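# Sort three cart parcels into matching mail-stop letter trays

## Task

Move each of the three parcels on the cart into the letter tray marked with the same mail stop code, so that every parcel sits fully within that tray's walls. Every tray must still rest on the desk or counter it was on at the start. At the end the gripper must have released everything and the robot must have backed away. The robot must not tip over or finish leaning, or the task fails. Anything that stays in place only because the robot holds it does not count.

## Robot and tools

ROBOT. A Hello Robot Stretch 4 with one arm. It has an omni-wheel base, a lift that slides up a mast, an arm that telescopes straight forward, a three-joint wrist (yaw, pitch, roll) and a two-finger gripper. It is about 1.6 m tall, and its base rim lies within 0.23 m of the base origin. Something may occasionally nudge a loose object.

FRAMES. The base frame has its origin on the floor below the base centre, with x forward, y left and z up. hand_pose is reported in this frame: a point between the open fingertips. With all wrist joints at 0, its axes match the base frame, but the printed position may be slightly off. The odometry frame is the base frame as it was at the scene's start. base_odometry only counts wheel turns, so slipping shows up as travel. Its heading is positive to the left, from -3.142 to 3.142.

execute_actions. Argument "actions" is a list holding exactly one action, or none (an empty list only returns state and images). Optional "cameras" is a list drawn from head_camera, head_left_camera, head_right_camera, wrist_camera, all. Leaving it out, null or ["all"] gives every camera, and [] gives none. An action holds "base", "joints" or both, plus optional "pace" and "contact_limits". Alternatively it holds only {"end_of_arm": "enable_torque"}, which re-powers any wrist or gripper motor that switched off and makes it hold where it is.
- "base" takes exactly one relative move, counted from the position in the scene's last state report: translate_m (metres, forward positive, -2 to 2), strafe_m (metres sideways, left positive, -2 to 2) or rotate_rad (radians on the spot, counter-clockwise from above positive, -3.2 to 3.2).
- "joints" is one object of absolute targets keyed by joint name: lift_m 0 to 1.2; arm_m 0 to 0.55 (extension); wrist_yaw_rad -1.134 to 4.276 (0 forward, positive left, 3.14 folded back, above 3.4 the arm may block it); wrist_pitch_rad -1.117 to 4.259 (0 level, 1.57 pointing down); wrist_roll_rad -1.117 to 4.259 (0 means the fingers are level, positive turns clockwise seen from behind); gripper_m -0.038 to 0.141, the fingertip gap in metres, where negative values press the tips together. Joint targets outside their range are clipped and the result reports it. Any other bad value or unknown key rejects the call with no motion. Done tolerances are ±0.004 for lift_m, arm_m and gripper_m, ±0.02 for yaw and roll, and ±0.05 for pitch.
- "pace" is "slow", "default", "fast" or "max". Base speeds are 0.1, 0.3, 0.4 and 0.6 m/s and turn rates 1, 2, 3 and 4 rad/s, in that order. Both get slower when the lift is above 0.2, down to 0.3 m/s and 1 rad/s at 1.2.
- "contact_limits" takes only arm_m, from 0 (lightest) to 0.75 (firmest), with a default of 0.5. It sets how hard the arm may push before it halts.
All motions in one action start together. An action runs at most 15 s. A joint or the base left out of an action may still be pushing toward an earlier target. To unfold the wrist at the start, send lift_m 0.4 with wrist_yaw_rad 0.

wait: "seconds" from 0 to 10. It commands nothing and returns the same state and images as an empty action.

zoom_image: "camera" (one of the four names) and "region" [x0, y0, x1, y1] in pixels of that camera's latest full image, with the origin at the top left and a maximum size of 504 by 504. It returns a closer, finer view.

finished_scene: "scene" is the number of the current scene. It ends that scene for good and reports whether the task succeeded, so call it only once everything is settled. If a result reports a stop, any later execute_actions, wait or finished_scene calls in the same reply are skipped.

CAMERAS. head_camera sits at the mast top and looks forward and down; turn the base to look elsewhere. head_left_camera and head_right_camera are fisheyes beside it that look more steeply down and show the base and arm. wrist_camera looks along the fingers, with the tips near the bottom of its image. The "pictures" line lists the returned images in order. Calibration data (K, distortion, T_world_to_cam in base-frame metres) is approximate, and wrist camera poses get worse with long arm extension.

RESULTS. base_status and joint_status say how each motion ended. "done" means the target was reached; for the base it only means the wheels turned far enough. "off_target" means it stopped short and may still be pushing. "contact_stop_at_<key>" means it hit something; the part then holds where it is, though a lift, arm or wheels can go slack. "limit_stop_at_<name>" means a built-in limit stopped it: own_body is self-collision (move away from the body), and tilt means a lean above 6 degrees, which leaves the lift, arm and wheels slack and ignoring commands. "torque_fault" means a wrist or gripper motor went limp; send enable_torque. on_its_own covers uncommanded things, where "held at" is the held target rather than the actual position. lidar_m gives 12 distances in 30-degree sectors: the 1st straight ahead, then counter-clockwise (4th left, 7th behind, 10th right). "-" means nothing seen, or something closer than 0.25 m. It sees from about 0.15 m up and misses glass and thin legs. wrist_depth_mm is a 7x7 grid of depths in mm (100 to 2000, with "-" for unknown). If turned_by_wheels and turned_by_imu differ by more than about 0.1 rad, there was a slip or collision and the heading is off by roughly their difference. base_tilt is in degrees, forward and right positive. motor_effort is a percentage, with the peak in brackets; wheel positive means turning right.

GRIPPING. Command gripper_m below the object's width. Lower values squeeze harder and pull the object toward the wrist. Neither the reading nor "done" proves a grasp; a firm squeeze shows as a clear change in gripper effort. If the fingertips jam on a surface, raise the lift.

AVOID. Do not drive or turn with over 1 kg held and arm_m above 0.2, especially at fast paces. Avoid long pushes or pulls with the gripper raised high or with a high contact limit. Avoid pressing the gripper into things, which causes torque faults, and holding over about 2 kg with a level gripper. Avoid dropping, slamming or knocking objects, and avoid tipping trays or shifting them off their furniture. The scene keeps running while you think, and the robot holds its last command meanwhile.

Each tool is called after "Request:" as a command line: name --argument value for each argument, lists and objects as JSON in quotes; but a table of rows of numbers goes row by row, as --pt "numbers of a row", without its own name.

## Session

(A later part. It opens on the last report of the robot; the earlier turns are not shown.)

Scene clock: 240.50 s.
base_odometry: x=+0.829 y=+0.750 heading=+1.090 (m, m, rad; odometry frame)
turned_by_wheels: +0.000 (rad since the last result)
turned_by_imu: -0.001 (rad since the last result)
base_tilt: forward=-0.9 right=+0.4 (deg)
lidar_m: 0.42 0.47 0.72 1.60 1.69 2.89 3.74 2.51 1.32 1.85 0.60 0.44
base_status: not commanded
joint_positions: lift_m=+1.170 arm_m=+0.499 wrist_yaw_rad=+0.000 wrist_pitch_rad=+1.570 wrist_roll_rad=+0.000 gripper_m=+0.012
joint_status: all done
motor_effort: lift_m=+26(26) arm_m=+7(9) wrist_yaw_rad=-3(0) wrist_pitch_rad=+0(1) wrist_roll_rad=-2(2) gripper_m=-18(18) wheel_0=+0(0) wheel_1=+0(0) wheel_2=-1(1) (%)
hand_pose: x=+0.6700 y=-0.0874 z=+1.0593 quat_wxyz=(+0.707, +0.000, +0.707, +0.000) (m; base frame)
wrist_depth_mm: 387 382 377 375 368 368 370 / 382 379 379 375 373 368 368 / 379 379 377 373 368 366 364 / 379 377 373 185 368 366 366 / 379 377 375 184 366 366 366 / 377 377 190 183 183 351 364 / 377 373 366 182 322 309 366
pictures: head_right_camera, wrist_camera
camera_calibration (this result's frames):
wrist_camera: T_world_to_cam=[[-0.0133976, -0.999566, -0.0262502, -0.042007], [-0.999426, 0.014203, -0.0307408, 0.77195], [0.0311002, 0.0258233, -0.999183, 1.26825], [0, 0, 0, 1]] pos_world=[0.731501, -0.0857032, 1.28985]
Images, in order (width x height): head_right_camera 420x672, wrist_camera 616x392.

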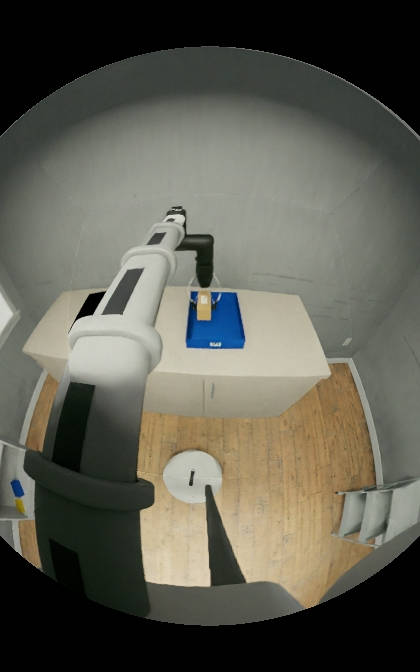

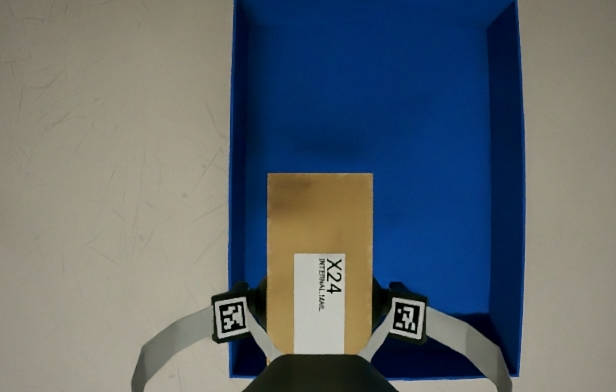

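Request:
execute_actions --actions '[{"base":{"strafe_m":-0.048},"joints":{"arm_m":0.55}}]' --cameras '["wrist_camera"]'

Request:
execute_actions --actions '[{"joints":{"lift_m":1.047}}]' --cameras '[]'

Request:
execute_actions --actions '[{"joints":{"gripper_m":0.075}}]' --cameras '[]'

Request:
execute_actions --actions '[{"joints":{"lift_m":1.14},"pace":"fast"}]' --cameras '["wrist_camera"]'

Request:
execute_actions --actions '[{"base":{"translate_m":-0.4},"joints":{"arm_m":0,"wrist_pitch_rad":0.6},"pace":"fast"}]' --cameras '["wrist_camera"]'

Request:
zoom_image --camera "wrist_camera" --region '[0, 60, 420, 260]'

Scene clock: 250.17 s.
base_odometry: x=+0.871 y=+0.728 heading=+1.090 (m, m, rad; odometry frame)
turned_by_wheels: +0.000 (rad since the last result)
turned_by_imu: -0.002 (rad since the last result)
base_tilt: forward=-0.7 right=+0.5 (deg)
lidar_m: 0.43 0.47 0.70 1.65 1.70 2.93 3.76 2.44 1.28 1.79 0.59 0.45
base_status: done
joint_positions: lift_m=+1.170 arm_m=+0.549 wrist_yaw_rad=+0.000 wrist_pitch_rad=+1.570 wrist_roll_rad=+0.000 gripper_m=+0.012
joint_status: all done
motor_effort: lift_m=+26(26) arm_m=+7(7) wrist_yaw_rad=-2(2) wrist_pitch_rad=+1(0) wrist_roll_rad=-2(1) gripper_m=-16(20) wheel_0=+0(7) wheel_1=+1(2) wheel_2=-1(2) (%)
hand_pose: x=+0.7197 y=-0.0874 z=+1.0593 quat_wxyz=(+0.707, +0.000, +0.707, +0.000) (m; base frame)
wrist_depth_mm: 382 379 379 375 370 373 370 / 382 379 375 370 370 370 368 / 384 377 373 373 370 368 368 / 382 377 373 184 368 368 368 / 379 375 373 184 366 368 364 / 379 375 190 183 183 366 366 / 379 375 368 182 368 336 364
pictures: wrist_camera
camera_calibration (this result's frames):
wrist_camera: T_world_to_cam=[[-0.0135003, -0.999564, -0.0262501, -0.0412671], [-0.999425, 0.0143055, -0.0307349, 0.821635], [0.031097, 0.0258201, -0.999183, 1.26671], [0, 0, 0, 1]] pos_world=[0.781215, -0.0857096, 1.28984]
Images, in order (width x height): wrist_camera 616x392.

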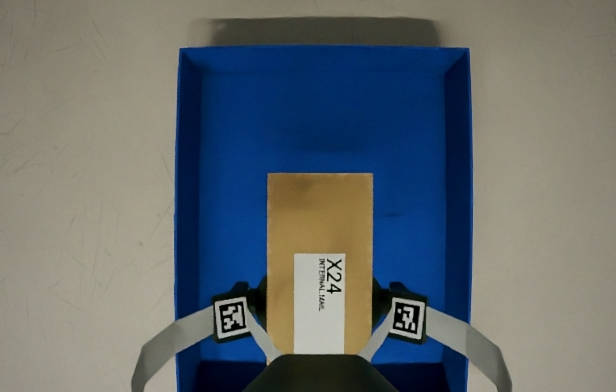

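Scene clock: 251.73 s.
base_odometry: x=+0.871 y=+0.728 heading=+1.090 (m, m, rad; odometry frame)
turned_by_wheels: +0.000 (rad since the last result)
turned_by_imu: -0.001 (rad since the last result)
base_tilt: forward=-0.7 right=+0.5 (deg)
lidar_m: 0.42 0.47 0.71 1.67 1.72 2.95 3.75 2.43 1.27 1.79 0.59 0.46
base_status: not commanded
joint_positions: lift_m=+1.047 arm_m=+0.549 wrist_yaw_rad=+0.000 wrist_pitch_rad=+1.570 wrist_roll_rad=+0.000 gripper_m=+0.012
joint_status: all done
motor_effort: lift_m=+16(22) arm_m=+7(7) wrist_yaw_rad=-1(2) wrist_pitch_rad=+1(1) wrist_roll_rad=-1(1) gripper_m=-20(20) wheel_0=+0(0) wheel_1=+1(1) wheel_2=-1(1) (%)
hand_pose: x=+0.7197 y=-0.0874 z=+0.9371 quat_wxyz=(+0.707, +0.000, +0.707, +0.000) (m; base frame)
wrist_depth_mm: 258 244 253 251 249 249 206 / 258 247 252 250 249 247 202 / 257 233 251 250 248 247 204 / 256 235 251 185 248 245 204 / 257 234 250 184 247 245 204 / 255 231 190 183 183 244 201 / 254 200 249 182 246 219 -
pictures: none
No camera images: the call's "cameras" was empty. Leave "cameras" out to get every camera's image.

Scene clock: 253.17 s.
base_odometry: x=+0.871 y=+0.728 heading=+1.090 (m, m, rad; odometry frame)
turned_by_wheels: +0.000 (rad since the last result)
turned_by_imu: -0.001 (rad since the last result)
base_tilt: forward=-0.7 right=+0.4 (deg)
lidar_m: 0.42 0.47 0.69 1.65 1.72 2.94 3.76 2.48 1.29 1.81 0.59 0.42
base_status: not commanded
joint_positions: lift_m=+1.047 arm_m=+0.549 wrist_yaw_rad=+0.000 wrist_pitch_rad=+1.570 wrist_roll_rad=+0.000 gripper_m=+0.075
joint_status: all done
motor_effort: lift_m=+16(15) arm_m=+7(7) wrist_yaw_rad=-1(3) wrist_pitch_rad=+1(1) wrist_roll_rad=+1(1) gripper_m=+1(18) wheel_0=-1(0) wheel_1=+1(1) wheel_2=-1(1) (%)
hand_pose: x=+0.7197 y=-0.0874 z=+0.9371 quat_wxyz=(+0.707, +0.000, +0.707, +0.000) (m; base frame)
wrist_depth_mm: 258 244 252 251 249 247 206 / 258 246 253 252 249 247 202 / 258 232 252 250 249 246 204 / 257 234 252 198 248 246 205 / 256 234 250 197 246 245 202 / 256 233 199 196 196 246 201 / 255 213 249 143 246 233 -
pictures: none
No camera images: the call's "cameras" was empty. Leave "cameras" out to get every camera's image.

Scene clock: 254.30 s.
base_odometry: x=+0.871 y=+0.728 heading=+1.090 (m, m, rad; odometry frame)
turned_by_wheels: +0.000 (rad since the last result)
turned_by_imu: +0.000 (rad since the last result)
base_tilt: forward=-0.6 right=+0.4 (deg)
lidar_m: 0.41 0.46 0.70 1.65 1.73 2.94 3.76 2.41 1.28 1.79 0.59 0.45
base_status: not commanded
joint_positions: lift_m=+1.140 arm_m=+0.549 wrist_yaw_rad=+0.000 wrist_pitch_rad=+1.570 wrist_roll_rad=+0.000 gripper_m=+0.075
joint_status: all done
motor_effort: lift_m=+25(24) arm_m=+7(6) wrist_yaw_rad=-3(1) wrist_pitch_rad=+1(0) wrist_roll_rad=+0(0) gripper_m=-1(2) wheel_0=+0(0) wheel_1=+1(1) wheel_2=-1(1) (%)
hand_pose: x=+0.7197 y=-0.0874 z=+1.0293 quat_wxyz=(+0.707, +0.000, +0.707, +0.000) (m; base frame)
wrist_depth_mm: 351 351 332 334 330 342 340 / 353 351 345 343 342 342 340 / 351 349 343 343 342 338 338 / 351 349 343 287 338 338 338 / 347 347 342 289 338 338 338 / 349 347 198 287 206 336 336 / 349 347 340 143 340 336 334
pictures: wrist_camera
camera_calibration (this result's frames):
wrist_camera: T_world_to_cam=[[-0.0135034, -0.999564, -0.0262484, -0.042053], [-0.999429, 0.0143053, -0.0306089, 0.820559], [0.030971, 0.0258201, -0.999187, 1.23689], [0, 0, 0, 1]] pos_world=[0.781215, -0.0857096, 1.25989]
Images, in order (width x height): wrist_camera 616x392.

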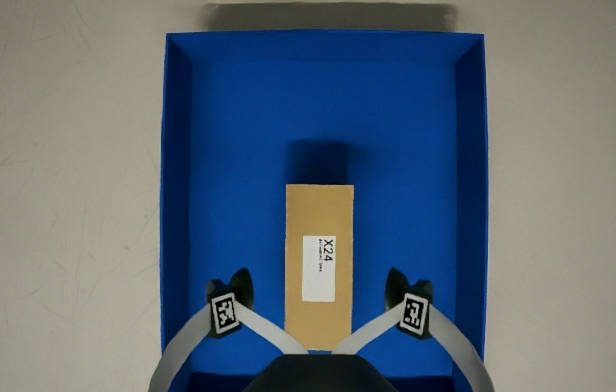

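Scene clock: 257.03 s.
base_odometry: x=+0.687 y=+0.373 heading=+1.091 (m, m, rad; odometry frame)
turned_by_wheels: +0.000 (rad since the last result)
turned_by_imu: +0.000 (rad since the last result)
base_tilt: forward=-0.7 right=+0.5 (deg)
lidar_m: 0.83 0.91 1.33 1.65 1.71 2.68 3.30 2.41 1.16 1.15 1.92 0.87
base_status: done
joint_positions: lift_m=+1.140 arm_m=+0.001 wrist_yaw_rad=+0.000 wrist_pitch_rad=+0.602 wrist_roll_rad=+0.000 gripper_m=+0.075
joint_status: all done
motor_effort: lift_m=+25(25) arm_m=-7(8) wrist_yaw_rad=+0(3) wrist_pitch_rad=-4(8) wrist_roll_rad=+0(1) gripper_m=-2(3) wheel_0=+0(5) wheel_1=+0(4) wheel_2=+0(8) (%)
hand_pose: x=+0.4098 y=-0.0875 z=+1.1545 quat_wxyz=(+0.955, +0.000, +0.296, +0.000) (m; base frame)
wrist_depth_mm: 1160 1160 1138 1138 1098 1078 1078 / 1255 1229 1229 1205 1205 1138 1138 / 960 1008 976 904 976 946 1205 / 831 820 768 750 750 750 723 / 891 854 831 809 798 768 768 / 1025 991 199 904 206 854 1499 / 1182 1118 1060 143 991 960 1366
pictures: wrist_camera
camera_calibration (this result's frames):
wrist_camera: T_world_to_cam=[[0.0136475, -0.999566, -0.0261037, -0.0543067], [-0.541324, 0.0145637, -0.840688, 1.26219], [0.840703, 0.0256039, -0.54089, 0.510573], [0, 0, 0, 1]] pos_world=[0.254756, -0.085738, 1.33586]
Images, in order (width x height): wrist_camera 616x392.

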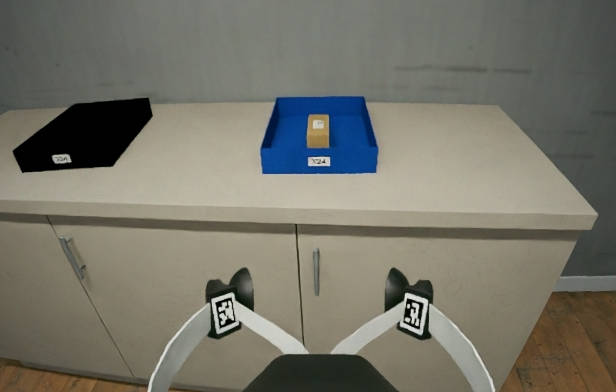

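Region (0, 60, 420, 260) of wrist_camera's 616x392 image, scaled by 1.200; it fills the top 240 rows of this view, and the rest is white.

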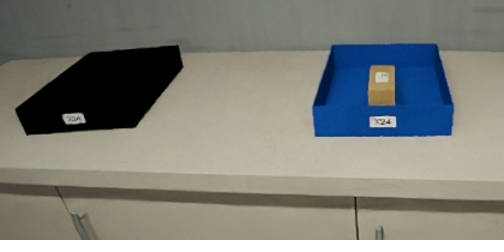

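The black tray's code is still unclear, so I'm taking a quick closer look.

Request:
execute_actions --actions '[{"joints":{"wrist_yaw_rad":0.6,"wrist_pitch_rad":0.3,"lift_m":0.95},"pace":"fast"}]' --cameras '["wrist_camera"]'

Request:
zoom_image --camera "wrist_camera" --region '[200, 100, 450, 260]'

Scene clock: 264.57 s.
base_odometry: x=+0.687 y=+0.373 heading=+1.091 (m, m, rad; odometry frame)
turned_by_wheels: +0.000 (rad since the last result)
turned_by_imu: -0.002 (rad since the last result)
base_tilt: forward=-0.7 right=+0.5 (deg)
lidar_m: 0.82 0.88 1.31 1.64 1.75 2.68 3.31 2.40 1.15 1.14 1.89 0.86
base_status: not commanded
joint_positions: lift_m=+0.950 arm_m=+0.001 wrist_yaw_rad=+0.600 wrist_pitch_rad=+0.302 wrist_roll_rad=+0.000 gripper_m=+0.075
joint_status: all done
motor_effort: lift_m=+16(19) arm_m=-6(7) wrist_yaw_rad=+0(4) wrist_pitch_rad=-5(9) wrist_roll_rad=+0(2) gripper_m=-1(3) wheel_0=+0(0) wheel_1=+1(1) wheel_2=+0(0) (%)
hand_pose: x=+0.4487 y=+0.0832 z=+1.0428 quat_wxyz=(+0.945, -0.044, +0.144, +0.292) (m; base frame)
wrist_depth_mm: 1618 1808 1708 1397 1160 1025 917 / 1576 1921 1756 1464 1229 1042 931 / 1618 1921 1863 1430 1255 1078 976 / 1618 1863 1008 878 891 854 831 / 1708 1921 1060 820 676 591 554 / 1708 1921 200 878 206 580 521 / 1618 1618 1182 142 732 591 544
pictures: wrist_camera
camera_calibration (this result's frames):
wrist_camera: T_world_to_cam=[[0.581374, -0.81337, -0.0208349, -0.16285], [-0.230149, -0.139835, -0.963057, 1.18767], [0.780408, 0.564691, -0.268492, 0.111197], [0, 0, 0, 1]] pos_world=[0.281239, -0.0291716, 1.17026]
Images, in order (width x height): wrist_camera 616x392.

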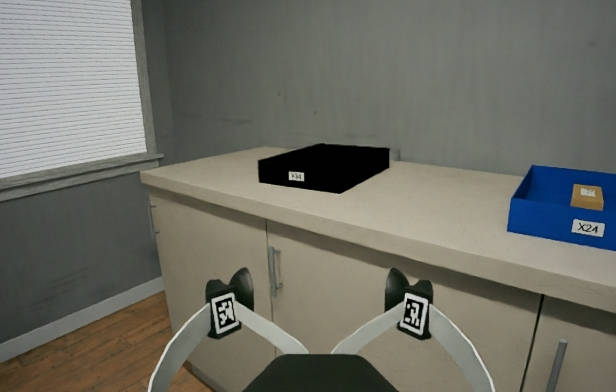

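Region (200, 100, 450, 260) of wrist_camera's 616x392 image, scaled by 2.016; it fills the top 323 rows of this view, and the rest is white.

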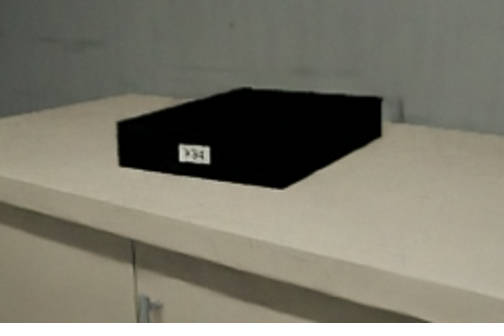

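It reads as X34, so it is the spare tray.

Request:
finished_scene --scene 2

The scene is finished: the task was done.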